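# Set cable runway's far end onto bracket between lugs

## Task

Rest the far end of the cable runway securely on the bracket, sitting between its lugs; then open the gripper and withdraw the arms, since the task only counts if the runway stays there without any robot supporting it.

## Robot and tools

Setup: four identical i2rt Big YAM arms named arm1, arm2, arm3 and arm4. Each has six joints, a two-finger gripper and a wrist camera. Two more cameras, cam_high and cam_low, are fixed in the room. The hand reaches roughly 1.0 m from the joint 1 axis at full extension. Loose objects may occasionally get a brief shove from outside. Knocking anything out of the work area or onto the floor fails the task. A hard squeeze between two arms fails the task and ends the run, and a hard collision may do the same. Nothing in the state reports arm-to-arm contact. An object touching an arm does not count as a collision, even when it is held. The arms act independently, so a stalled arm does not stop the rest.

Frames: one shared scene frame with its origin on the floor and +z up. The hand point is midway between the fingertips. The hand's z axis runs along the fingers and its y axis is the direction the fingers open and close. Foot poses are never printed.

execute_actions(actions, cameras): actions is a list holding one action or none. An action is an object keyed by arm name, and each arm takes a "joints" object. Joint values are absolute targets, not offsets. Names, units and ranges are: joint1_rad -2.879 to 2.879, base yaw, positive is counter-clockwise seen from above, 0 points where the foot faces. joint2_rad 0 to 3.141, shoulder; 0 has the upper arm pointing back and roughly level, and increasing values raise it then bring it forward. joint3_rad 0 to 3.019, elbow; 0 is folded and positive opens it. joint4_rad -1.692 to 1.57, hand pitch, positive tilts the fingers up. joint5_rad -1.57 to 1.57, sideways hand swing, positive toward the arm's right. joint6_rad -2.094 to 2.094, hand roll, positive is clockwise seen from behind the hand. gripper_m 0 to 0.093, the fingertip gap in metres. Completion tolerances are ±0.045, ±0.14, ±0.09, ±0.055, ±0.03, ±0.035 rad and ±0.003 m. Any subset of arms and joints may be included. All motions begin together but can finish at different times, and each action is capped at 15 s. Joints run at different speeds, so the hand can swing wide between postures. A joint or arm you leave out may still be driving toward an earlier target. An unknown key or an out-of-range value rejects the whole call and nothing moves. cameras is a list of camera names; omitted, null or ["all"] returns every camera, and [] returns none. The "pictures" line gives the order of the images. An empty actions list only returns state and images. The grip force limit is about 50–62 N per pad, lower on some grippers.

wait(seconds): 0 to 10 s with no new command, then the same output as an empty execute_actions. zoom_image(camera, region): region is [x0,y0,x1,y1] in pixels from the top-left of that camera's latest full image, at most 504x504. finished_scene(scene): 1 or 2; ends the scene after the last command has been held, cannot be undone, and reports success and the next task.

Reading results: joint_status gives how each commanded motion ended. off_target means the joint stopped short and may still be pushing. After contact_stop or time_out the joint holds where it stopped. Exception: after time_out a joint may keep a target within 0.375, 0.375, 0.113, 0.225, 0.075 or 0.3 rad (joints 1–6) of its position and keep pushing, and on_its_own lists this; it will move there if the path clears. To relieve the push, command the joint to its reported position. "joint command not followed", often with a cause line, means the self/inter-arm collision check blocked that arm's joint targets. The gripper still moves, and blocked joints show not_followed and may be retried on later actions. That check can be late, and between arms it ignores fingers, gripper housings and wrist cameras. on_its_own covers anything not commanded this call; "held at" means the target, not the actual position. Joint torques are the total drive output in joint order and are affected by offsets, scale, friction and noise. A loaded joint that was holding can sag. Targets very close to the current position may produce no motion. If a call reports a stop, any later motion, wait or finish calls in that same reply are skipped.

Heat: holding loads or pushing against something heats the motors. A MOTOR HOT warning appears at 85 °C. At 100 °C the arm goes limp and falls, an OVER-TEMPERATURE FAULT is reported, and joints show limit_stop_at_motor_heat; resend the targets afterward. The arms keep pushing on contact, so do not press into objects or the bracket.

Avoid: dropping or slamming the runway, hard pushes, arm collisions and knocking items away. Before finishing, open the gripper and lift clear so the runway rests on its own. Robot motion time counts against you; thinking time does not, though the robot holds its last command while you think.

Each tool is called after "Emit:" as name([rows], argument=value, ...), one row to a line, values as JSON.

## Session

Emit:
execute_actions(actions=[])

Scene clock: 0.00 s.
Joint torques (N m, as the arm reports them, + toward a larger angle): no reading
Motor temperatures (°C, as the motors report them): arm1=[31 29 30 32 28 30] | arm2=[28 31 28 29 30 31] | arm3=[30 30 32 27 28 30] | arm4=[31 31 29 31 28 31]
arm1.joint_positions: joint1_rad=+0.166 joint2_rad=+0.580 joint3_rad=+1.441 joint4_rad=-1.155 joint5_rad=-0.188 joint6_rad=+0.088 gripper_m=+0.094
arm1.joint_status: not commanded
arm1.hand: x=-1.0380 y=-0.2568 z=+1.4485 quat_wxyz=(-0.338, +0.589, -0.544, -0.492) (m; scene frame)
arm2.joint_positions: joint1_rad=+0.161 joint2_rad=+0.505 joint3_rad=+1.381 joint4_rad=-1.374 joint5_rad=-0.177 joint6_rad=-0.299 gripper_m=+0.095
arm2.joint_status: not commanded
arm2.hand: x=-0.2623 y=+0.3407 z=+1.3133 quat_wxyz=(-0.373, -0.455, -0.726, +0.356) (m; scene frame)
arm3.joint_positions: joint1_rad=-0.396 joint2_rad=+0.471 joint3_rad=+1.359 joint4_rad=-1.163 joint5_rad=+0.105 joint6_rad=+0.484 gripper_m=+0.095
arm3.joint_status: not commanded
arm3.hand: x=+0.6804 y=-0.3614 z=+1.4027 quat_wxyz=(-0.396, +0.308, -0.733, -0.460) (m; scene frame)
arm4.joint_positions: joint1_rad=-0.218 joint2_rad=+0.455 joint3_rad=+1.345 joint4_rad=-1.494 joint5_rad=+0.032 joint6_rad=+0.178 gripper_m=+0.095
arm4.joint_status: not commanded
arm4.hand: x=+1.2038 y=+0.3455 z=+1.3529 quat_wxyz=(-0.330, -0.708, -0.532, +0.326) (m; scene frame)
pictures: arm1_cam_wrist, arm2_cam_wrist, arm3_cam_wrist, arm4_cam_wrist, cam_high, cam_low
Images, in order (width x height): arm1_cam_wrist 504x504, arm2_cam_wrist 504x504, arm3_cam_wrist 504x504, arm4_cam_wrist 504x504, cam_high 672x504, cam_low 672x504.

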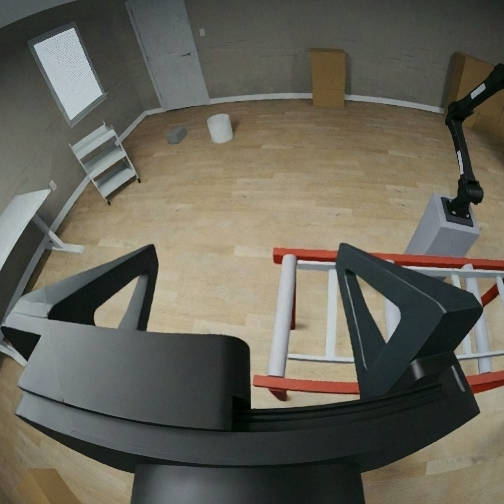

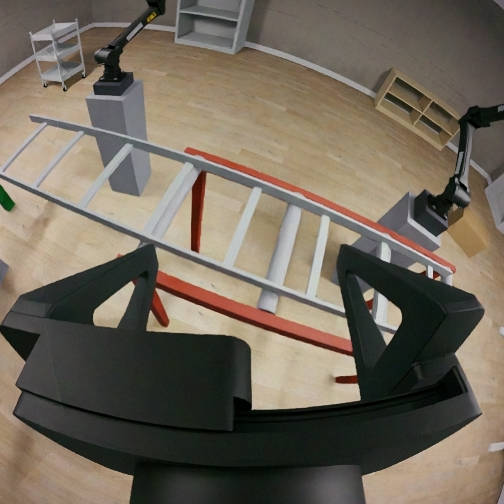

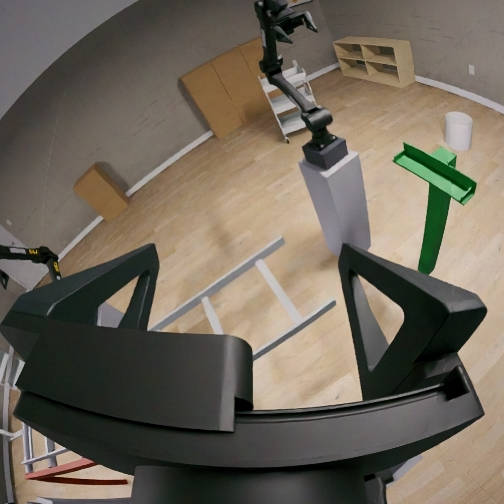

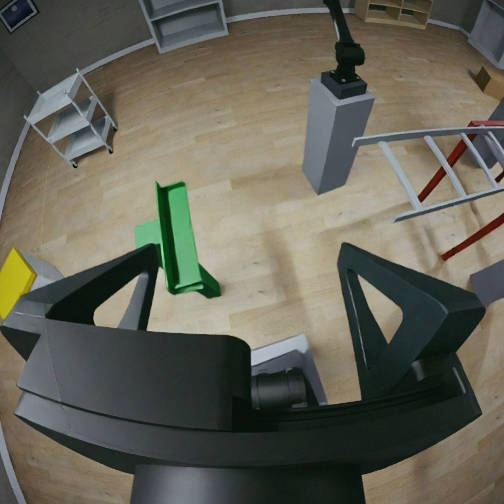

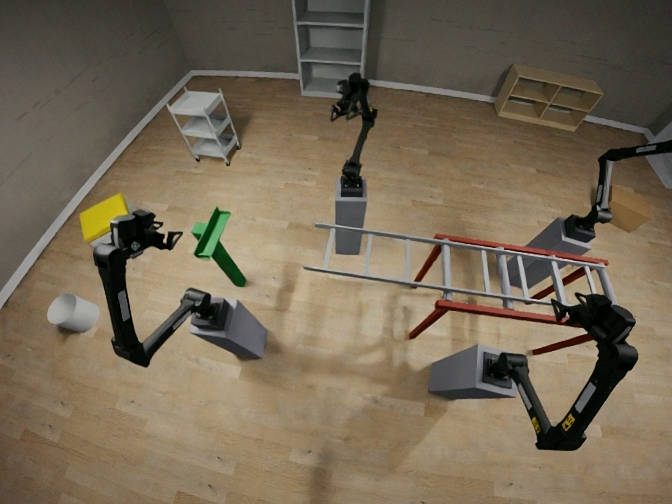

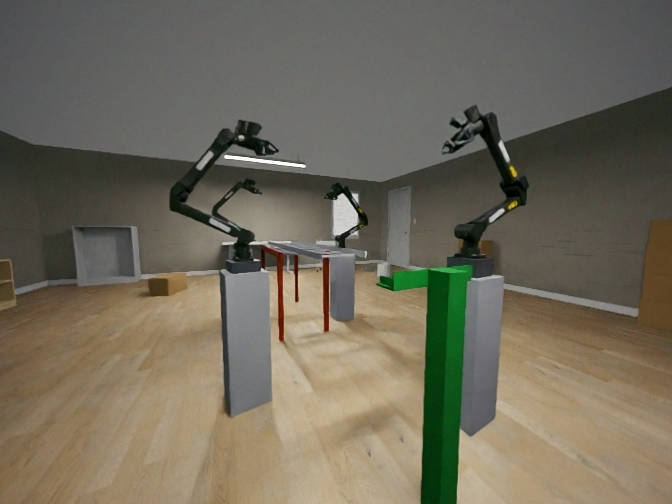

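Emit:
zoom_image(camera="cam_high", region=[160, 150, 664, 420])

Emit:
zoom_image(camera="cam_low", region=[200, 200, 520, 360])

Emit:
zoom_image(camera="arm3_cam_wrist", region=[200, 100, 504, 350])

Region (160, 150, 664, 420) of cam_high's 672x504 image, scaled by 1.000; it fills the top 270 rows of this view, and the rest is white.

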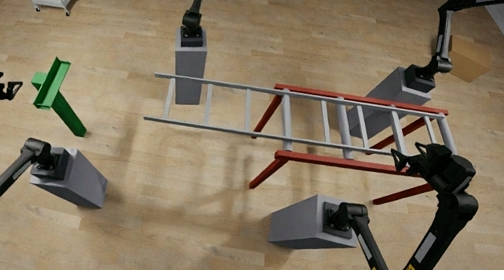

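Region (200, 200, 520, 360) of cam_low's 672x504 image, scaled by 1.575, with more detail than that image has.

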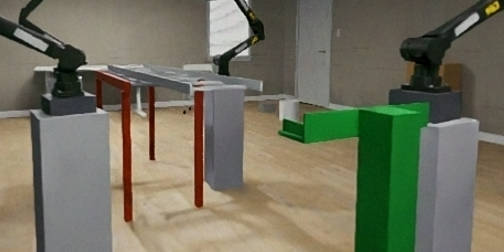

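Region (200, 100, 504, 350) of arm3_cam_wrist's 504x504 image, scaled by 1.658, with more detail than that image has; it fills the top 414 rows of this view, and the rest is white.

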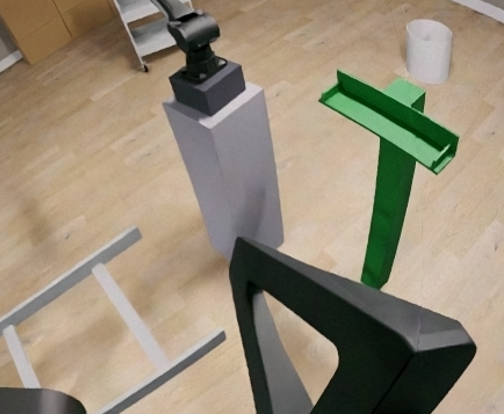

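Emit:
execute_actions([
  {"arm1":{"joints":{"joint1_rad":0,"joint2_rad":1.1,"joint3_rad":1.3,"joint4_rad":-1.2,"joint5_rad":0,"joint6_rad":0}},"arm2":{"joints":{"joint1_rad":0,"joint2_rad":1.1,"joint3_rad":1.3,"joint4_rad":-1.2,"joint5_rad":0,"joint6_rad":0}},"arm3":{"joints":{"joint1_rad":0,"joint2_rad":1.1,"joint3_rad":1.3,"joint4_rad":-1.2,"joint5_rad":0,"joint6_rad":0}},"arm4":{"joints":{"joint1_rad":0,"joint2_rad":1.1,"joint3_rad":1.3,"joint4_rad":-1.2,"joint5_rad":0,"joint6_rad":0}}},
])

Scene clock: 8.43 s.
Joint torques (N m, as the arm reports them, + toward a larger angle): arm1=[ -0.12 -10.12  10.38   0.62   0.12  -0.16] | arm2=[-1.35 -8.39  9.93  2.02  0.02  0.09] | arm3=[ 0.1  -8.22 11.43  1.16 -0.06 -0.29] | arm4=[ 1.1  -8.16 11.99  1.92 -0.04 -0.07]
Motor temperatures (°C, as the motors report them): arm1=[31 29 31 32 28 30] | arm2=[28 31 29 29 30 31] | arm3=[30 30 34 27 28 30] | arm4=[31 31 30 31 28 31]
arm1.joint_positions: joint1_rad=+0.003 joint2_rad=+1.104 joint3_rad=+1.294 joint4_rad=-1.184 joint5_rad=-0.002 joint6_rad=+0.008 gripper_m=+0.094
arm1.joint_status: all done
arm1.hand: x=-0.9430 y=-0.0624 z=+1.2000 quat_wxyz=(-0.213, +0.628, -0.725, -0.188) (m; scene frame)
arm2.joint_positions: joint1_rad=+0.003 joint2_rad=+1.103 joint3_rad=+1.299 joint4_rad=-1.212 joint5_rad=-0.002 joint6_rad=-0.011 gripper_m=+0.095
arm2.joint_status: all done
arm2.hand: x=-0.3462 y=+0.1070 z=+1.1275 quat_wxyz=(-0.183, -0.713, -0.646, +0.204) (m; scene frame)
arm3.joint_positions: joint1_rad=-0.006 joint2_rad=+1.105 joint3_rad=+1.290 joint4_rad=-1.189 joint5_rad=+0.001 joint6_rad=+0.016 gripper_m=+0.095
arm3.joint_status: all done
arm3.hand: x=+0.5458 y=-0.1304 z=+1.1750 quat_wxyz=(-0.179, +0.732, -0.619, -0.221) (m; scene frame)
arm4.joint_positions: joint1_rad=-0.012 joint2_rad=+1.108 joint3_rad=+1.293 joint4_rad=-1.212 joint5_rad=+0.003 joint6_rad=+0.009 gripper_m=+0.095
arm4.joint_status: all done
arm4.hand: x=+1.2696 y=+0.0853 z=+1.1959 quat_wxyz=(-0.197, -0.644, -0.717, +0.180) (m; scene frame)
pictures: arm1_cam_wrist, arm2_cam_wrist, arm3_cam_wrist, arm4_cam_wrist, cam_high, cam_low
Images, in order (width x height): arm1_cam_wrist 504x504, arm2_cam_wrist 504x504, arm3_cam_wrist 504x504, arm4_cam_wrist 504x504, cam_high 672x504, cam_low 672x504.

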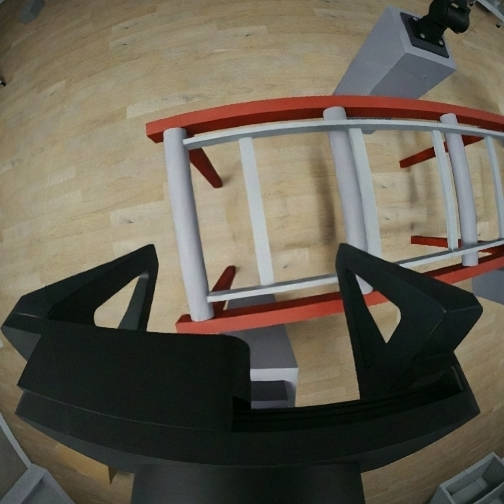

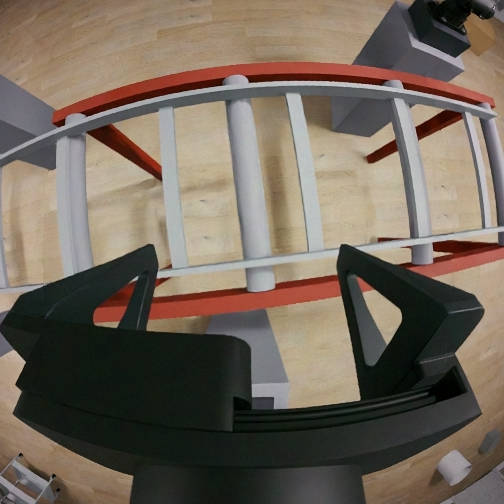

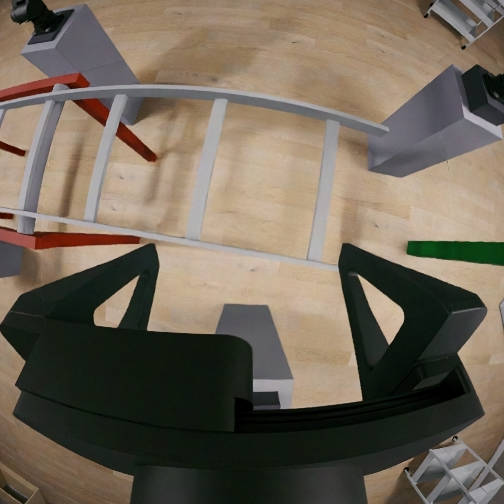

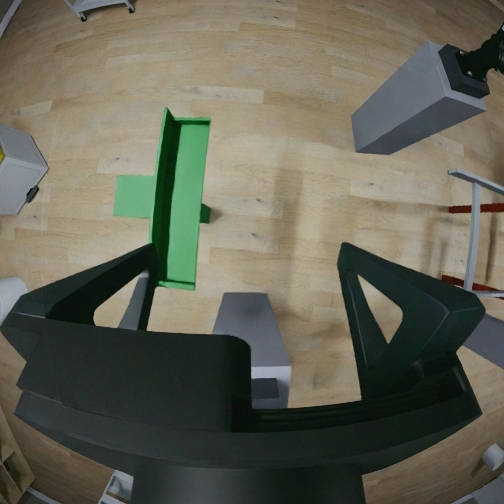

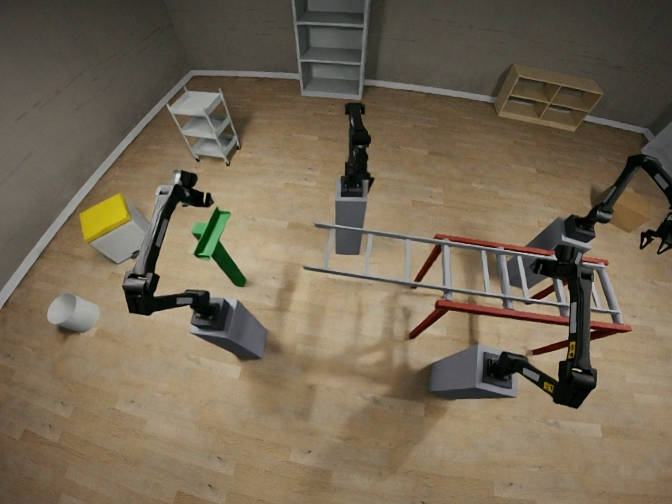

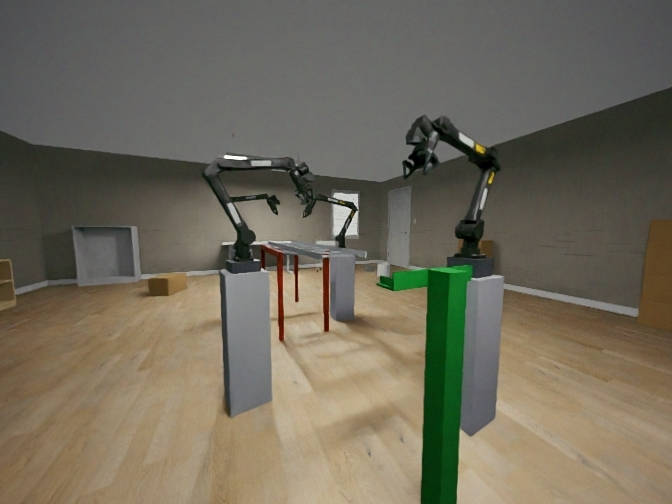

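Emit:
execute_actions([
  {"arm1":{"joints":{"joint2_rad":1.4}},"arm2":{"joints":{"joint3_rad":1.7}},"arm3":{"joints":{"joint4_rad":-0.6}},"arm4":{"joints":{"joint1_rad":-0.6}}},
], cameras=["arm4_cam_wrist","cam_high"])

Scene clock: 12.73 s.
Joint torques (N m, as the arm reports them, + toward a larger angle): arm1=[ -0.14 -15.06  10.01   0.14   0.12  -0.15] | arm2=[-1.52 -5.69 11.65  2.41  0.02  0.09] | arm3=[ 0.15 -8.22 11.71  3.18 -0.08 -0.27] | arm4=[-0.85 -8.33 11.85  1.84  0.06 -0.04]
Motor temperatures (°C, as the motors report them): arm1=[31 29 32 32 28 30] | arm2=[28 31 30 29 30 31] | arm3=[30 30 35 27 28 30] | arm4=[31 31 31 31 28 31]
arm1.joint_positions: joint1_rad=+0.003 joint2_rad=+1.406 joint3_rad=+1.294 joint4_rad=-1.184 joint5_rad=-0.002 joint6_rad=+0.008 gripper_m=+0.094
arm1.joint_status: all done
arm1.hand: x=-0.9359 y=-0.0113 z=+1.0705 quat_wxyz=(-0.102, +0.648, -0.749, -0.091) (m; scene frame)
arm2.joint_positions: joint1_rad=+0.003 joint2_rad=+1.086 joint3_rad=+1.667 joint4_rad=-1.210 joint5_rad=-0.002 joint6_rad=-0.011 gripper_m=+0.095
arm2.joint_status: all done
arm2.hand: x=-0.3473 y=+0.0994 z=+1.3248 quat_wxyz=(-0.302, -0.660, -0.598, +0.339) (m; scene frame)
arm3.joint_positions: joint1_rad=-0.006 joint2_rad=+1.105 joint3_rad=+1.290 joint4_rad=-0.620 joint5_rad=+0.001 joint6_rad=+0.015 gripper_m=+0.095
arm3.joint_status: all done
arm3.hand: x=+0.5297 y=-0.0418 z=+1.2797 quat_wxyz=(-0.343, +0.641, -0.543, -0.420) (m; scene frame)
arm4.joint_positions: joint1_rad=-0.592 joint2_rad=+1.108 joint3_rad=+1.293 joint4_rad=-1.212 joint5_rad=+0.000 joint6_rad=+0.008 gripper_m=+0.095
arm4.joint_status: all done
arm4.hand: x=+1.0355 y=+0.1271 z=+1.1978 quat_wxyz=(-0.139, -0.821, -0.503, +0.230) (m; scene frame)
pictures: arm4_cam_wrist, cam_high
Images, in order (width x height): arm4_cam_wrist 504x504, cam_high 672x504.

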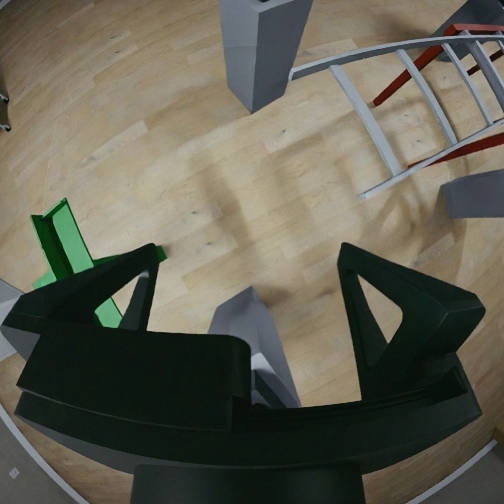

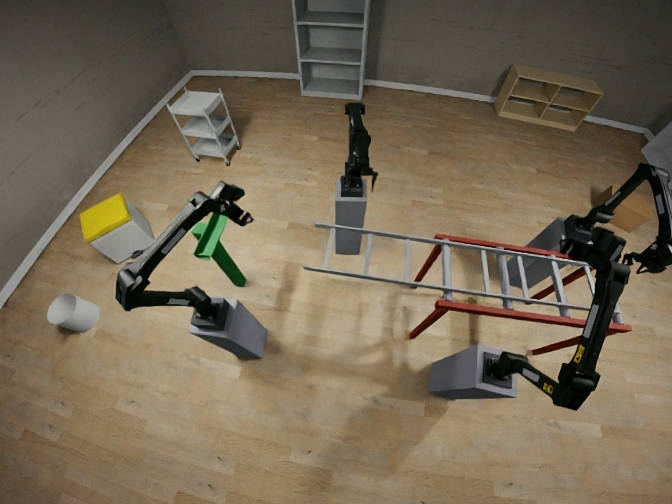

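Emit:
execute_actions([
  {"arm3":{"joints":{"joint1_rad":-1.765,"joint4_rad":0.2,"joint5_rad":-1.3}},"arm4":{"joints":{"joint1_rad":-0.944,"joint6_rad":-0.834,"joint4_rad":-1.64}},"arm2":{"joints":{"joint2_rad":0.7,"joint3_rad":1.3}},"arm1":{"joints":{"joint2_rad":0.8}}},
], cameras=[])

Emit:
execute_actions([
  {"arm3":{"joints":{"joint2_rad":2.44,"joint3_rad":1.476,"joint4_rad":0.965}},"arm4":{"joints":{"joint2_rad":2.0,"joint3_rad":2.424}}},
], cameras=["cam_high"])

Emit:
execute_actions([
  {"arm4":{"joints":{"joint2_rad":2.33}}},
], cameras=["cam_high","cam_low","arm3_cam_wrist","arm4_cam_wrist"])

Scene clock: 42.50 s.
Joint torques (N m, as the arm reports them, + toward a larger angle): arm1=[-0.13 -3.16  9.97  1.05  0.12 -0.16] | arm2=[-1.35 -0.15  8.02  2.36  0.03  0.1 ] | arm3=[-1.   -8.3  11.03  2.13  0.09 -0.2 ] | arm4=[-0.68 -7.34 11.05  0.11 -0.01 -0.06]
Motor temperatures (°C, as the motors report them): arm1=[31 30 34 32 28 30] | arm2=[28 31 33 29 30 31] | arm3=[30 31 39 28 28 30] | arm4=[31 31 33 31 28 31]
arm1.joint_positions: joint1_rad=+0.003 joint2_rad=+0.798 joint3_rad=+1.294 joint4_rad=-1.184 joint5_rad=-0.002 joint6_rad=+0.008 gripper_m=+0.094
arm1.joint_status: all done
arm1.hand: x=-0.9551 y=-0.1508 z=+1.3092 quat_wxyz=(-0.320, +0.592, -0.684, -0.282) (m; scene frame)
arm2.joint_positions: joint1_rad=+0.003 joint2_rad=+0.700 joint3_rad=+1.312 joint4_rad=-1.208 joint5_rad=-0.002 joint6_rad=-0.011 gripper_m=+0.095
arm2.joint_status: all done
arm2.hand: x=-0.3327 y=+0.2303 z=+1.2707 quat_wxyz=(-0.312, -0.655, -0.593, +0.350) (m; scene frame)
arm3.joint_positions: joint1_rad=-1.761 joint2_rad=+1.105 joint3_rad=+1.290 joint4_rad=+0.184 joint5_rad=-1.297 joint6_rad=+0.014 gripper_m=+0.095
arm3.joint_status: all done
arm3.hand: x=+1.0239 y=-0.3808 z=+1.4209 quat_wxyz=(-0.656, +0.491, -0.454, -0.350) (m; scene frame)
arm4.joint_positions: joint1_rad=-0.938 joint2_rad=+1.108 joint3_rad=+1.293 joint4_rad=-1.629 joint5_rad=+0.000 joint6_rad=-0.824 gripper_m=+0.095
arm4.joint_status: all done
arm4.hand: x=+0.9903 y=+0.2788 z=+1.1652 quat_wxyz=(+0.006, -0.701, -0.711, +0.065) (m; scene frame)
pictures: none
No camera images: the call's "cameras" was empty. Leave "cameras" out to get every camera's image.

Scene clock: 44.20 s.
Joint torques (N m, as the arm reports them, + toward a larger angle): arm1=[-0.11 -3.7  10.02  1.03  0.12 -0.16] | arm2=[-1.46 -0.32  7.96  2.35  0.02  0.1 ] | arm3=[ -1.08 -23.92   7.61   2.37  -0.1   -0.24] | arm4=[ -0.7  -21.4   14.77   0.93   0.01  -0.04]
Motor temperatures (°C, as the motors report them): arm1=[31 30 34 32 28 30] | arm2=[28 31 33 29 30 31] | arm3=[30 31 39 28 28 30] | arm4=[31 31 33 31 28 31]
arm1.joint_positions: joint1_rad=+0.003 joint2_rad=+0.798 joint3_rad=+1.294 joint4_rad=-1.184 joint5_rad=-0.002 joint6_rad=+0.008 gripper_m=+0.094
arm1.joint_status: not commanded
arm1.hand: x=-0.9551 y=-0.1508 z=+1.3092 quat_wxyz=(-0.320, +0.592, -0.684, -0.282) (m; scene frame)
arm2.joint_positions: joint1_rad=+0.003 joint2_rad=+0.700 joint3_rad=+1.312 joint4_rad=-1.208 joint5_rad=-0.002 joint6_rad=-0.011 gripper_m=+0.095
arm2.joint_status: not commanded
arm2.hand: x=-0.3327 y=+0.2303 z=+1.2707 quat_wxyz=(-0.312, -0.655, -0.593, +0.350) (m; scene frame)
arm3.joint_positions: joint1_rad=-1.761 joint2_rad=+2.439 joint3_rad=+1.462 joint4_rad=+0.948 joint5_rad=-1.298 joint6_rad=+0.014 gripper_m=+0.095
arm3.joint_status: all done
arm3.hand: x=+1.3090 y=-0.3749 z=+0.8099 quat_wxyz=(-0.553, +0.414, -0.574, -0.441) (m; scene frame)
arm4.joint_positions: joint1_rad=-0.938 joint2_rad=+2.002 joint3_rad=+2.378 joint4_rad=-1.638 joint5_rad=+0.000 joint6_rad=-0.826 gripper_m=+0.095
arm4.joint_status: all done
arm4.hand: x=+0.7354 y=+0.0363 z=+1.1921 quat_wxyz=(+0.009, -0.693, -0.704, +0.155) (m; scene frame)
pictures: cam_high
Images, in order (width x height): cam_high 672x504.

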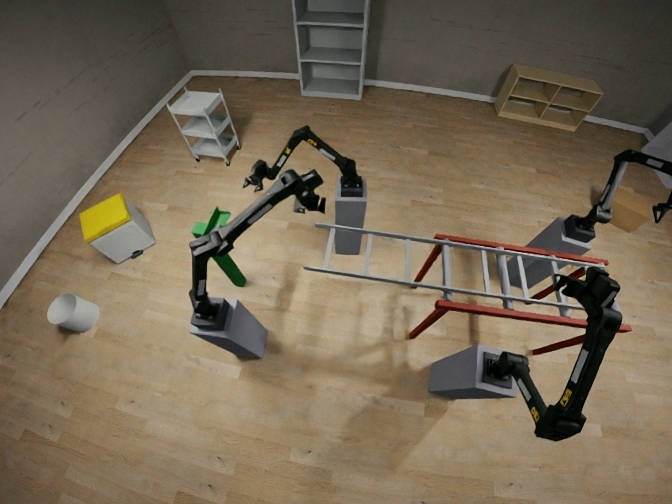

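Scene clock: 45.73 s.
Joint torques (N m, as the arm reports them, + toward a larger angle): arm1=[-0.12 -3.72 10.01  1.04  0.12 -0.16] | arm2=[-1.43 -0.37  7.99  2.38  0.02  0.1 ] | arm3=[ -0.56 -23.55   7.6    2.52  -0.14  -0.26] | arm4=[ -0.67 -25.89  12.21   0.21  -0.01  -0.05]
Motor temperatures (°C, as the motors report them): arm1=[31 30 34 32 28 30] | arm2=[28 31 33 29 30 31] | arm3=[30 31 39 28 28 30] | arm4=[31 32 33 31 28 31]
arm1.joint_positions: joint1_rad=+0.003 joint2_rad=+0.798 joint3_rad=+1.294 joint4_rad=-1.184 joint5_rad=-0.002 joint6_rad=+0.008 gripper_m=+0.094
arm1.joint_status: not commanded
arm1.hand: x=-0.9551 y=-0.1508 z=+1.3092 quat_wxyz=(-0.320, +0.592, -0.684, -0.282) (m; scene frame)
arm2.joint_positions: joint1_rad=+0.003 joint2_rad=+0.700 joint3_rad=+1.312 joint4_rad=-1.208 joint5_rad=-0.002 joint6_rad=-0.011 gripper_m=+0.095
arm2.joint_status: not commanded
arm2.hand: x=-0.3327 y=+0.2303 z=+1.2707 quat_wxyz=(-0.312, -0.655, -0.593, +0.350) (m; scene frame)
arm3.joint_positions: joint1_rad=-1.761 joint2_rad=+2.439 joint3_rad=+1.462 joint4_rad=+0.948 joint5_rad=-1.298 joint6_rad=+0.014 gripper_m=+0.095
arm3.joint_status: not commanded
arm3.hand: x=+1.3090 y=-0.3749 z=+0.8099 quat_wxyz=(-0.553, +0.414, -0.574, -0.441) (m; scene frame)
arm4.joint_positions: joint1_rad=-0.938 joint2_rad=+2.337 joint3_rad=+2.405 joint4_rad=-1.638 joint5_rad=+0.000 joint6_rad=-0.826 gripper_m=+0.095
arm4.joint_status: all done
arm4.hand: x=+0.7029 y=+0.0076 z=+0.9767 quat_wxyz=(+0.004, -0.702, -0.712, +0.002) (m; scene frame)
pictures: arm3_cam_wrist, arm4_cam_wrist, cam_high, cam_low
Images, in order (width x height): arm3_cam_wrist 504x504, arm4_cam_wrist 504x504, cam_high 672x504, cam_low 672x504.

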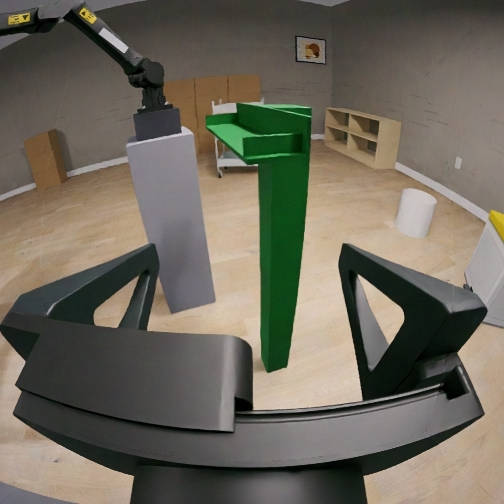

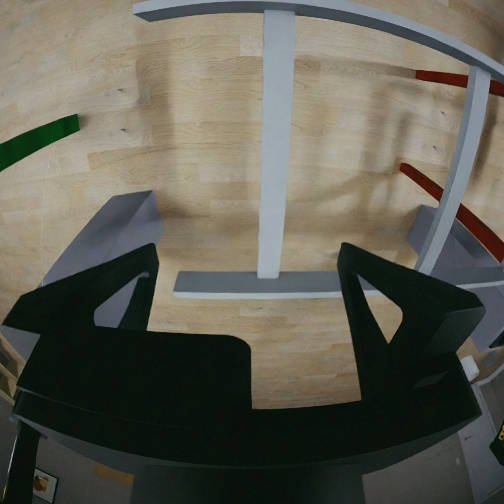

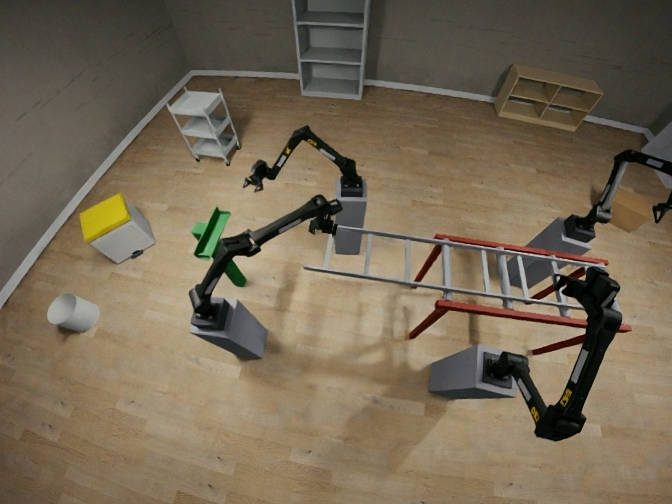

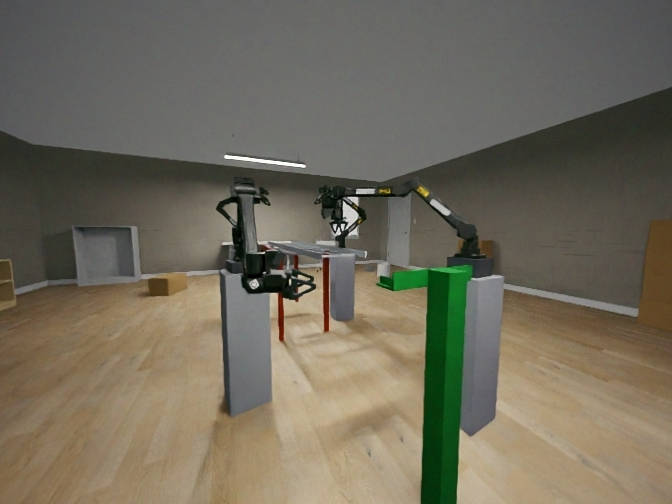

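Emit:
execute_actions([
  {"arm4":{"joints":{"joint1_rad":-0.966,"joint2_rad":2.405,"joint3_rad":2.325,"joint4_rad":-1.472,"joint6_rad":-0.84}}},
], cameras=["cam_low","arm4_cam_wrist"])

Emit:
zoom_image(camera="cam_low", region=[260, 190, 480, 310])

Scene clock: 50.07 s.
Joint torques (N m, as the arm reports them, + toward a larger angle): arm1=[-0.12 -3.69 10.02  1.03  0.12 -0.16] | arm2=[-1.37 -0.23  7.98  2.36  0.02  0.09] | arm3=[ -1.47 -23.93   7.48   2.35  -0.14  -0.3 ] | arm4=[ -0.99 -25.8   10.17   0.82  -0.01  -0.06]
Motor temperatures (°C, as the motors report them): arm1=[31 29 34 32 28 30] | arm2=[28 31 32 29 30 31] | arm3=[30 32 38 28 28 30] | arm4=[31 33 33 31 28 31]
arm1.joint_positions: joint1_rad=+0.003 joint2_rad=+0.798 joint3_rad=+1.294 joint4_rad=-1.184 joint5_rad=-0.002 joint6_rad=+0.008 gripper_m=+0.094
arm1.joint_status: not commanded
arm1.hand: x=-0.9551 y=-0.1508 z=+1.3092 quat_wxyz=(-0.320, +0.592, -0.684, -0.282) (m; scene frame)
arm2.joint_positions: joint1_rad=+0.003 joint2_rad=+0.700 joint3_rad=+1.312 joint4_rad=-1.208 joint5_rad=-0.002 joint6_rad=-0.011 gripper_m=+0.095
arm2.joint_status: not commanded
arm2.hand: x=-0.3327 y=+0.2303 z=+1.2707 quat_wxyz=(-0.312, -0.655, -0.593, +0.350) (m; scene frame)
arm3.joint_positions: joint1_rad=-1.761 joint2_rad=+2.439 joint3_rad=+1.462 joint4_rad=+0.948 joint5_rad=-1.298 joint6_rad=+0.014 gripper_m=+0.095
arm3.joint_status: not commanded
arm3.hand: x=+1.3090 y=-0.3749 z=+0.8099 quat_wxyz=(-0.553, +0.414, -0.574, -0.441) (m; scene frame)
arm4.joint_positions: joint1_rad=-0.955 joint2_rad=+2.400 joint3_rad=+2.327 joint4_rad=-1.484 joint5_rad=+0.000 joint6_rad=-0.831 gripper_m=+0.095
arm4.joint_status: all done
arm4.hand: x=+0.6814 y=+0.0056 z=+0.9031 quat_wxyz=(+0.004, -0.706, -0.708, +0.009) (m; scene frame)
pictures: arm4_cam_wrist, cam_low
Images, in order (width x height): arm4_cam_wrist 504x504, cam_low 672x504.

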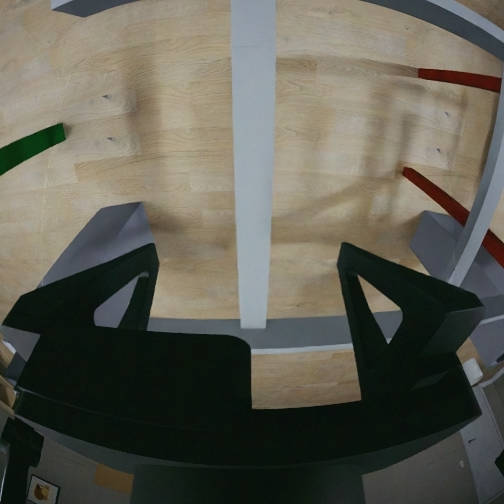

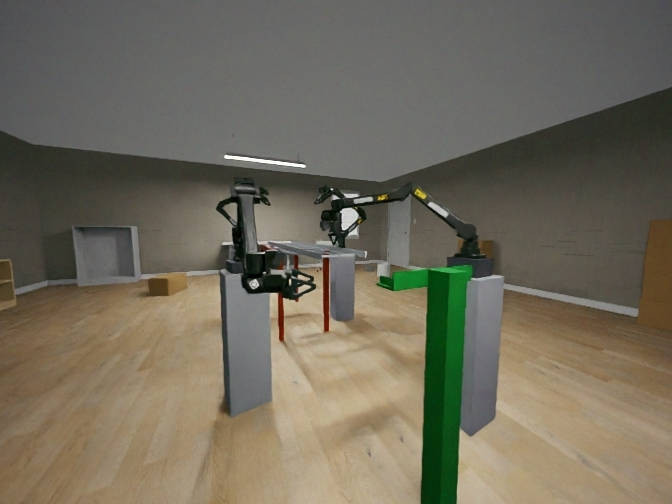

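Region (260, 190, 480, 310) of cam_low's 672x504 image, scaled by 2.291, with more detail than that image has; it fills the top 275 rows of this view, and the rest is white.

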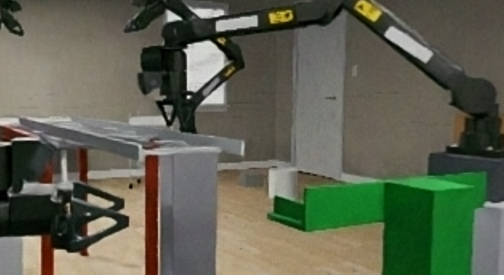

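Emit:
execute_actions([
  {"arm4":{"joints":{"joint2_rad":2.456,"joint3_rad":2.23,"joint4_rad":-1.34}}},
], cameras=["cam_low","arm4_cam_wrist"])

Emit:
zoom_image(camera="cam_low", region=[290, 200, 410, 290])

Scene clock: 53.40 s.
Joint torques (N m, as the arm reports them, + toward a larger angle): arm1=[-0.12 -3.68 10.01  1.03  0.12 -0.16] | arm2=[-1.44 -0.31  8.01  2.36  0.02  0.1 ] | arm3=[ -0.99 -23.67   7.75   2.33  -0.1   -0.28] | arm4=[ -1.04 -25.6    9.74   0.72  -0.02  -0.04]
Motor temperatures (°C, as the motors report them): arm1=[31 29 34 32 28 30] | arm2=[28 31 32 29 30 31] | arm3=[30 33 38 28 28 30] | arm4=[31 33 33 31 28 31]
arm1.joint_positions: joint1_rad=+0.003 joint2_rad=+0.798 joint3_rad=+1.294 joint4_rad=-1.184 joint5_rad=-0.002 joint6_rad=+0.008 gripper_m=+0.094
arm1.joint_status: not commanded
arm1.hand: x=-0.9551 y=-0.1508 z=+1.3092 quat_wxyz=(-0.320, +0.592, -0.684, -0.282) (m; scene frame)
arm2.joint_positions: joint1_rad=+0.003 joint2_rad=+0.700 joint3_rad=+1.312 joint4_rad=-1.208 joint5_rad=-0.002 joint6_rad=-0.011 gripper_m=+0.095
arm2.joint_status: not commanded
arm2.hand: x=-0.3327 y=+0.2303 z=+1.2707 quat_wxyz=(-0.312, -0.655, -0.593, +0.350) (m; scene frame)
arm3.joint_positions: joint1_rad=-1.761 joint2_rad=+2.439 joint3_rad=+1.462 joint4_rad=+0.948 joint5_rad=-1.298 joint6_rad=+0.014 gripper_m=+0.095
arm3.joint_status: not commanded
arm3.hand: x=+1.3090 y=-0.3749 z=+0.8099 quat_wxyz=(-0.553, +0.414, -0.574, -0.441) (m; scene frame)
arm4.joint_positions: joint1_rad=-0.955 joint2_rad=+2.448 joint3_rad=+2.233 joint4_rad=-1.352 joint5_rad=+0.000 joint6_rad=-0.831 gripper_m=+0.095
arm4.joint_status: all done
arm4.hand: x=+0.6816 y=+0.0064 z=+0.8333 quat_wxyz=(+0.004, -0.706, -0.708, +0.003) (m; scene frame)
pictures: arm4_cam_wrist, cam_low
Images, in order (width x height): arm4_cam_wrist 504x504, cam_low 672x504.

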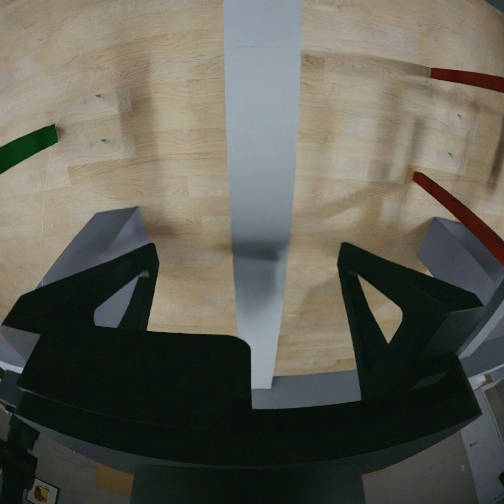

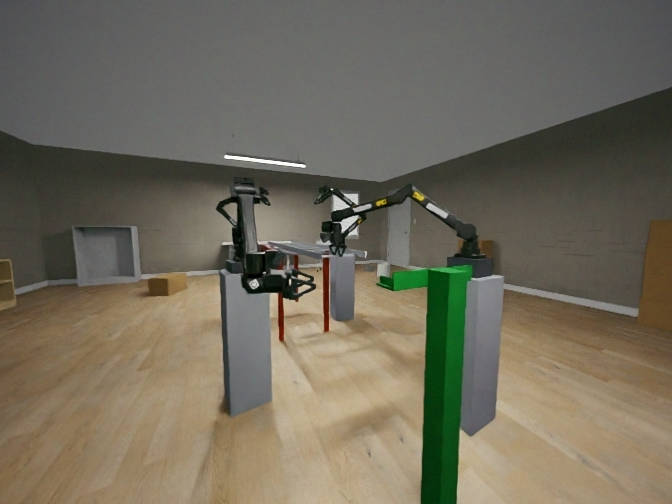

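Region (290, 200, 410, 290) of cam_low's 672x504 image, scaled by 4.200, with more detail than that image has; it fills the top 378 rows of this view, and the rest is white.

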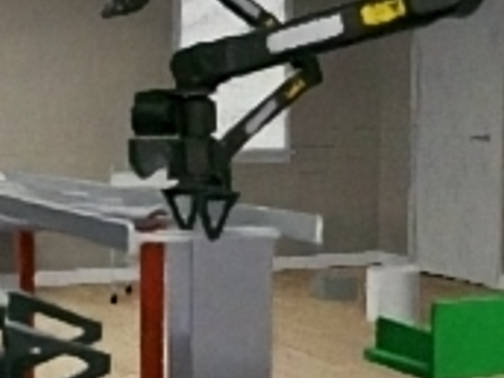

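Emit:
execute_actions([
  {"arm4":{"joints":{"joint2_rad":2.472,"joint3_rad":2.215,"joint4_rad":-1.315}}},
], cameras=[])

Emit:
execute_actions([
  {"arm4":{"joints":{"gripper_m":0.0}}},
], cameras=["cam_low","arm4_cam_wrist"])

Scene clock: 56.70 s.
Joint torques (N m, as the arm reports them, + toward a larger angle): arm1=[-0.13 -3.68 10.01  1.04  0.12 -0.16] | arm2=[-1.51 -0.33  8.02  2.37  0.03  0.1 ] | arm3=[ -0.51 -23.52   7.57   2.43  -0.14  -0.28] | arm4=[ -0.91 -24.2    9.14   0.86  -0.02  -0.06]
Motor temperatures (°C, as the motors report them): arm1=[31 29 34 32 28 30] | arm2=[28 31 32 29 30 31] | arm3=[30 34 37 28 28 30] | arm4=[31 34 33 31 28 31]
arm1.joint_positions: joint1_rad=+0.003 joint2_rad=+0.798 joint3_rad=+1.294 joint4_rad=-1.184 joint5_rad=-0.002 joint6_rad=+0.008 gripper_m=+0.094
arm1.joint_status: not commanded
arm1.hand: x=-0.9551 y=-0.1508 z=+1.3092 quat_wxyz=(-0.320, +0.592, -0.684, -0.282) (m; scene frame)
arm2.joint_positions: joint1_rad=+0.003 joint2_rad=+0.700 joint3_rad=+1.312 joint4_rad=-1.208 joint5_rad=-0.002 joint6_rad=-0.011 gripper_m=+0.095
arm2.joint_status: not commanded
arm2.hand: x=-0.3327 y=+0.2303 z=+1.2707 quat_wxyz=(-0.312, -0.655, -0.593, +0.350) (m; scene frame)
arm3.joint_positions: joint1_rad=-1.761 joint2_rad=+2.439 joint3_rad=+1.462 joint4_rad=+0.948 joint5_rad=-1.298 joint6_rad=+0.014 gripper_m=+0.095
arm3.joint_status: not commanded
arm3.hand: x=+1.3090 y=-0.3749 z=+0.8099 quat_wxyz=(-0.553, +0.414, -0.574, -0.441) (m; scene frame)
arm4.joint_positions: joint1_rad=-0.955 joint2_rad=+2.448 joint3_rad=+2.224 joint4_rad=-1.328 joint5_rad=+0.000 joint6_rad=-0.831 gripper_m=+0.095
arm4.joint_status: all done
arm4.hand: x=+0.6791 y=+0.0043 z=+0.8302 quat_wxyz=(+0.004, -0.706, -0.708, +0.011) (m; scene frame)
pictures: none
No camera images: the call's "cameras" was empty. Leave "cameras" out to get every camera's image.

Scene clock: 57.43 s.
Joint torques (N m, as the arm reports them, + toward a larger angle): arm1=[-0.14 -3.68 10.02  1.03  0.12 -0.16] | arm2=[-1.36 -0.24  8.01  2.35  0.03  0.1 ] | arm3=[ -1.28 -23.5    7.52   2.33  -0.15  -0.26] | arm4=[ -0.78 -24.28   9.27   0.52  -0.06  -0.02]
Motor temperatures (°C, as the motors report them): arm1=[31 29 34 32 28 30] | arm2=[28 31 32 29 30 31] | arm3=[30 34 37 28 28 30] | arm4=[31 34 33 31 28 31]
arm1.joint_positions: joint1_rad=+0.003 joint2_rad=+0.798 joint3_rad=+1.294 joint4_rad=-1.184 joint5_rad=-0.002 joint6_rad=+0.008 gripper_m=+0.094
arm1.joint_status: not commanded
arm1.hand: x=-0.9551 y=-0.1508 z=+1.3092 quat_wxyz=(-0.320, +0.592, -0.684, -0.282) (m; scene frame)
arm2.joint_positions: joint1_rad=+0.003 joint2_rad=+0.700 joint3_rad=+1.312 joint4_rad=-1.208 joint5_rad=-0.002 joint6_rad=-0.011 gripper_m=+0.095
arm2.joint_status: not commanded
arm2.hand: x=-0.3327 y=+0.2303 z=+1.2707 quat_wxyz=(-0.312, -0.655, -0.593, +0.350) (m; scene frame)
arm3.joint_positions: joint1_rad=-1.761 joint2_rad=+2.439 joint3_rad=+1.462 joint4_rad=+0.948 joint5_rad=-1.298 joint6_rad=+0.014 gripper_m=+0.095
arm3.joint_status: not commanded
arm3.hand: x=+1.3090 y=-0.3749 z=+0.8099 quat_wxyz=(-0.553, +0.414, -0.574, -0.441) (m; scene frame)
arm4.joint_positions: joint1_rad=-0.957 joint2_rad=+2.448 joint3_rad=+2.223 joint4_rad=-1.319 joint5_rad=+0.001 joint6_rad=-0.836 gripper_m=+0.025
arm4.joint_status: gripper_m off_target (ended at +0.025, target +0.000)
arm4.hand: x=+0.6768 y=+0.0040 z=+0.8297 quat_wxyz=(+0.005, -0.705, -0.709, +0.015) (m; scene frame)
pictures: arm4_cam_wrist, cam_low
Images, in order (width x height): arm4_cam_wrist 504x504, cam_low 672x504.

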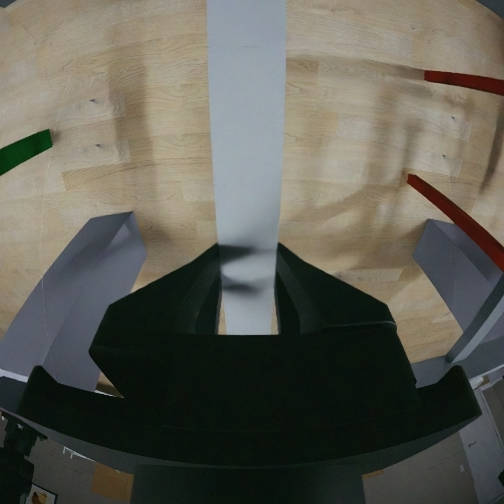

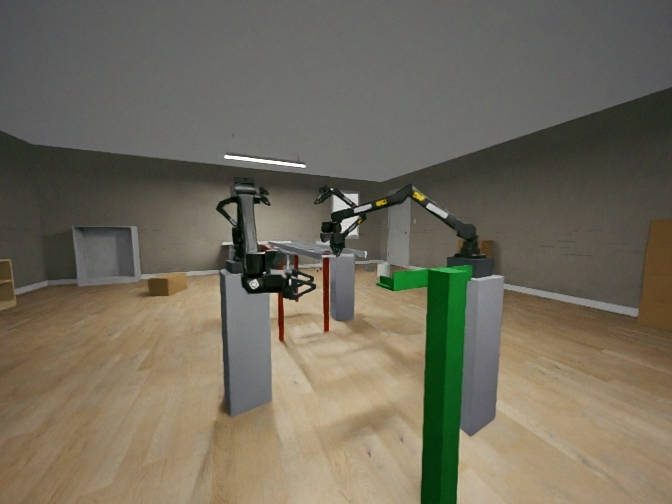

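Emit:
execute_actions([
  {"arm4":{"joints":{"gripper_m":0.05}}},
], cameras=[])

Emit:
execute_actions([
  {"arm4":{"joints":{"joint2_rad":2.49,"joint4_rad":-1.315}}},
], cameras=["arm4_cam_wrist"])

Scene clock: 59.20 s.
Joint torques (N m, as the arm reports them, + toward a larger angle): arm1=[-0.13 -3.73 10.01  1.03  0.12 -0.16] | arm2=[-1.43 -0.38  8.01  2.39  0.02  0.1 ] | arm3=[ -0.39 -23.74   7.7    2.38  -0.12  -0.24] | arm4=[ -0.85 -24.11   9.33   0.53  -0.06   0.  ]
Motor temperatures (°C, as the motors report them): arm1=[31 29 34 32 28 30] | arm2=[28 31 32 29 30 31] | arm3=[30 34 37 28 28 30] | arm4=[31 34 33 31 28 31]
arm1.joint_positions: joint1_rad=+0.003 joint2_rad=+0.798 joint3_rad=+1.294 joint4_rad=-1.184 joint5_rad=-0.002 joint6_rad=+0.008 gripper_m=+0.094
arm1.joint_status: not commanded
arm1.hand: x=-0.9551 y=-0.1508 z=+1.3092 quat_wxyz=(-0.320, +0.592, -0.684, -0.282) (m; scene frame)
arm2.joint_positions: joint1_rad=+0.003 joint2_rad=+0.700 joint3_rad=+1.312 joint4_rad=-1.208 joint5_rad=-0.002 joint6_rad=-0.011 gripper_m=+0.095
arm2.joint_status: not commanded
arm2.hand: x=-0.3327 y=+0.2303 z=+1.2707 quat_wxyz=(-0.312, -0.655, -0.593, +0.350) (m; scene frame)
arm3.joint_positions: joint1_rad=-1.761 joint2_rad=+2.439 joint3_rad=+1.462 joint4_rad=+0.948 joint5_rad=-1.298 joint6_rad=+0.014 gripper_m=+0.095
arm3.joint_status: not commanded
arm3.hand: x=+1.3090 y=-0.3749 z=+0.8099 quat_wxyz=(-0.553, +0.414, -0.574, -0.441) (m; scene frame)
arm4.joint_positions: joint1_rad=-0.957 joint2_rad=+2.449 joint3_rad=+2.223 joint4_rad=-1.319 joint5_rad=+0.001 joint6_rad=-0.836 gripper_m=+0.050
arm4.joint_status: all done
arm4.hand: x=+0.6769 y=+0.0041 z=+0.8295 quat_wxyz=(+0.005, -0.705, -0.709, +0.015) (m; scene frame)
pictures: none
No camera images: the call's "cameras" was empty. Leave "cameras" out to get every camera's image.

Scene clock: 59.93 s.
Joint torques (N m, as the arm reports them, + toward a larger angle): arm1=[-0.12 -3.67 10.01  1.03  0.12 -0.16] | arm2=[-1.44 -0.31  8.    2.37  0.03  0.09] | arm3=[ -1.11 -23.58   7.74   2.33  -0.13  -0.23] | arm4=[ -0.9  -23.88   9.23   0.49  -0.05  -0.02]
Motor temperatures (°C, as the motors report them): arm1=[31 29 34 32 28 30] | arm2=[28 31 32 29 30 31] | arm3=[30 34 37 28 28 30] | arm4=[31 34 33 31 28 31]
arm1.joint_positions: joint1_rad=+0.003 joint2_rad=+0.798 joint3_rad=+1.294 joint4_rad=-1.184 joint5_rad=-0.002 joint6_rad=+0.008 gripper_m=+0.094
arm1.joint_status: not commanded
arm1.hand: x=-0.9551 y=-0.1508 z=+1.3092 quat_wxyz=(-0.320, +0.592, -0.684, -0.282) (m; scene frame)
arm2.joint_positions: joint1_rad=+0.003 joint2_rad=+0.700 joint3_rad=+1.312 joint4_rad=-1.208 joint5_rad=-0.002 joint6_rad=-0.011 gripper_m=+0.095
arm2.joint_status: not commanded
arm2.hand: x=-0.3327 y=+0.2303 z=+1.2707 quat_wxyz=(-0.312, -0.655, -0.593, +0.350) (m; scene frame)
arm3.joint_positions: joint1_rad=-1.761 joint2_rad=+2.439 joint3_rad=+1.462 joint4_rad=+0.948 joint5_rad=-1.298 joint6_rad=+0.014 gripper_m=+0.095
arm3.joint_status: not commanded
arm3.hand: x=+1.3090 y=-0.3749 z=+0.8099 quat_wxyz=(-0.553, +0.414, -0.574, -0.441) (m; scene frame)
arm4.joint_positions: joint1_rad=-0.957 joint2_rad=+2.461 joint3_rad=+2.223 joint4_rad=-1.319 joint5_rad=+0.001 joint6_rad=-0.836 gripper_m=+0.050
arm4.joint_status: all done
arm4.hand: x=+0.6782 y=+0.0053 z=+0.8205 quat_wxyz=(+0.005, -0.705, -0.709, +0.009) (m; scene frame)
pictures: arm4_cam_wrist
Images, in order (width x height): arm4_cam_wrist 504x504.

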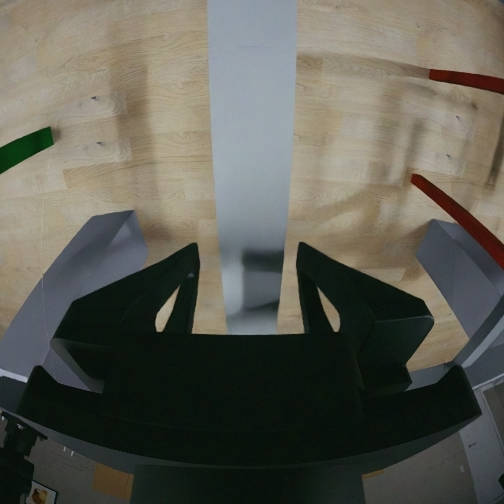

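Emit:
execute_actions([
  {"arm4":{"joints":{"gripper_m":0.0}}},
], cameras=[])

Emit:
execute_actions([
  {"arm4":{"joints":{"joint1_rad":-0.9,"joint2_rad":2.32,"joint3_rad":2.02,"joint4_rad":-1.25,"joint6_rad":-0.78}}},
], cameras=["arm4_cam_wrist","cam_high","cam_low"])

Scene clock: 64.17 s.
Joint torques (N m, as the arm reports them, + toward a larger angle): arm1=[-0.14 -3.69 10.02  1.04  0.12 -0.16] | arm2=[-1.47 -0.3   7.99  2.37  0.02  0.09] | arm3=[ -1.34 -23.88   7.49   2.45  -0.12  -0.24] | arm4=[ -0.93 -24.     9.23   0.36  -0.13  -0.01]
Motor temperatures (°C, as the motors report them): arm1=[31 29 35 32 28 30] | arm2=[28 31 32 29 30 31] | arm3=[30 34 37 28 28 30] | arm4=[31 35 33 31 28 31]
arm1.joint_positions: joint1_rad=+0.003 joint2_rad=+0.798 joint3_rad=+1.294 joint4_rad=-1.184 joint5_rad=-0.002 joint6_rad=+0.008 gripper_m=+0.094
arm1.joint_status: not commanded
arm1.hand: x=-0.9551 y=-0.1508 z=+1.3092 quat_wxyz=(-0.320, +0.592, -0.684, -0.282) (m; scene frame)
arm2.joint_positions: joint1_rad=+0.003 joint2_rad=+0.700 joint3_rad=+1.312 joint4_rad=-1.208 joint5_rad=-0.002 joint6_rad=-0.011 gripper_m=+0.095
arm2.joint_status: not commanded
arm2.hand: x=-0.3327 y=+0.2303 z=+1.2707 quat_wxyz=(-0.312, -0.655, -0.593, +0.350) (m; scene frame)
arm3.joint_positions: joint1_rad=-1.761 joint2_rad=+2.439 joint3_rad=+1.462 joint4_rad=+0.948 joint5_rad=-1.298 joint6_rad=+0.014 gripper_m=+0.095
arm3.joint_status: not commanded
arm3.hand: x=+1.3090 y=-0.3749 z=+0.8099 quat_wxyz=(-0.553, +0.414, -0.574, -0.441) (m; scene frame)
arm4.joint_positions: joint1_rad=-0.957 joint2_rad=+2.462 joint3_rad=+2.223 joint4_rad=-1.315 joint5_rad=+0.003 joint6_rad=-0.839 gripper_m=+0.025
arm4.joint_status: gripper_m off_target (ended at +0.025, target +0.000)
arm4.hand: x=+0.6769 y=+0.0053 z=+0.8200 quat_wxyz=(+0.006, -0.704, -0.710, +0.010) (m; scene frame)
pictures: none
No camera images: the call's "cameras" was empty. Leave "cameras" out to get every camera's image.

Scene clock: 65.37 s.
Joint torques (N m, as the arm reports them, + toward a larger angle): arm1=[-0.12 -3.71 10.01  1.04  0.12 -0.16] | arm2=[-1.38 -0.32  7.99  2.39  0.02  0.1 ] | arm3=[ -0.43 -23.86   7.69   2.45  -0.15  -0.28] | arm4=[ -0.24 -26.73  10.44   0.39  -0.34   0.  ]
Motor temperatures (°C, as the motors report them): arm1=[31 29 35 32 28 30] | arm2=[28 31 32 29 30 31] | arm3=[30 35 37 28 28 30] | arm4=[31 35 33 31 28 31]
arm1.joint_positions: joint1_rad=+0.003 joint2_rad=+0.798 joint3_rad=+1.294 joint4_rad=-1.184 joint5_rad=-0.002 joint6_rad=+0.008 gripper_m=+0.094
arm1.joint_status: not commanded
arm1.hand: x=-0.9551 y=-0.1508 z=+1.3092 quat_wxyz=(-0.320, +0.592, -0.684, -0.282) (m; scene frame)
arm2.joint_positions: joint1_rad=+0.003 joint2_rad=+0.700 joint3_rad=+1.312 joint4_rad=-1.208 joint5_rad=-0.002 joint6_rad=-0.011 gripper_m=+0.095
arm2.joint_status: not commanded
arm2.hand: x=-0.3327 y=+0.2303 z=+1.2707 quat_wxyz=(-0.312, -0.655, -0.593, +0.350) (m; scene frame)
arm3.joint_positions: joint1_rad=-1.761 joint2_rad=+2.439 joint3_rad=+1.462 joint4_rad=+0.948 joint5_rad=-1.298 joint6_rad=+0.014 gripper_m=+0.095
arm3.joint_status: not commanded
arm3.hand: x=+1.3090 y=-0.3749 z=+0.8099 quat_wxyz=(-0.553, +0.414, -0.574, -0.441) (m; scene frame)
arm4.joint_positions: joint1_rad=-0.899 joint2_rad=+2.350 joint3_rad=+2.012 joint4_rad=-1.252 joint5_rad=+0.009 joint6_rad=-0.780 gripper_m=+0.025
arm4.joint_status: all done
arm4.hand: x=+0.7360 y=+0.0056 z=+0.8196 quat_wxyz=(+0.008, -0.704, -0.710, -0.008) (m; scene frame)
pictures: arm4_cam_wrist, cam_high, cam_low
Images, in order (width x height): arm4_cam_wrist 504x504, cam_high 672x504, cam_low 672x504.

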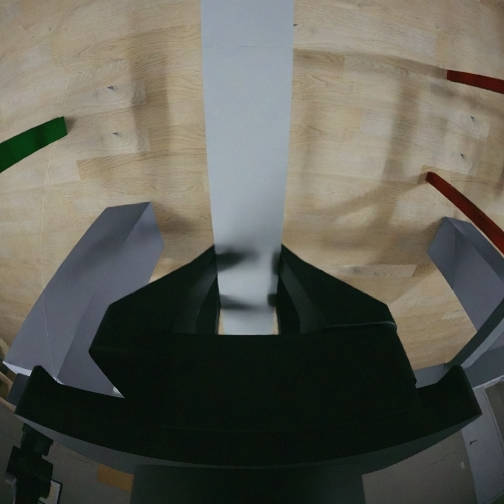

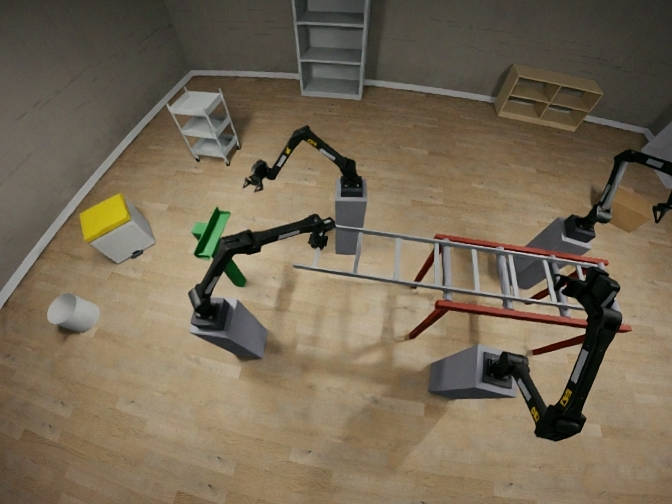

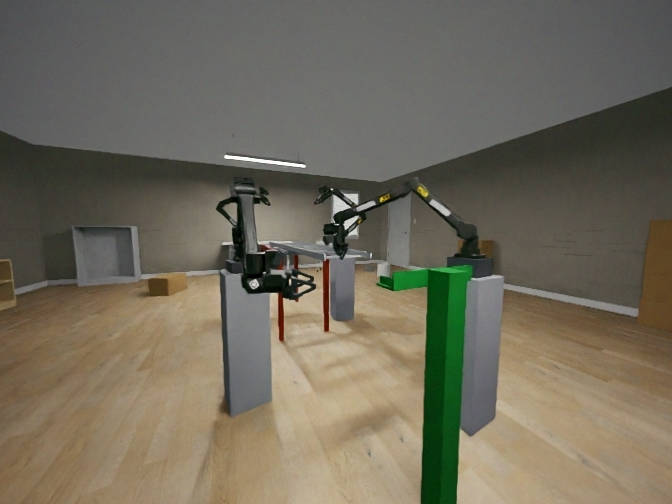

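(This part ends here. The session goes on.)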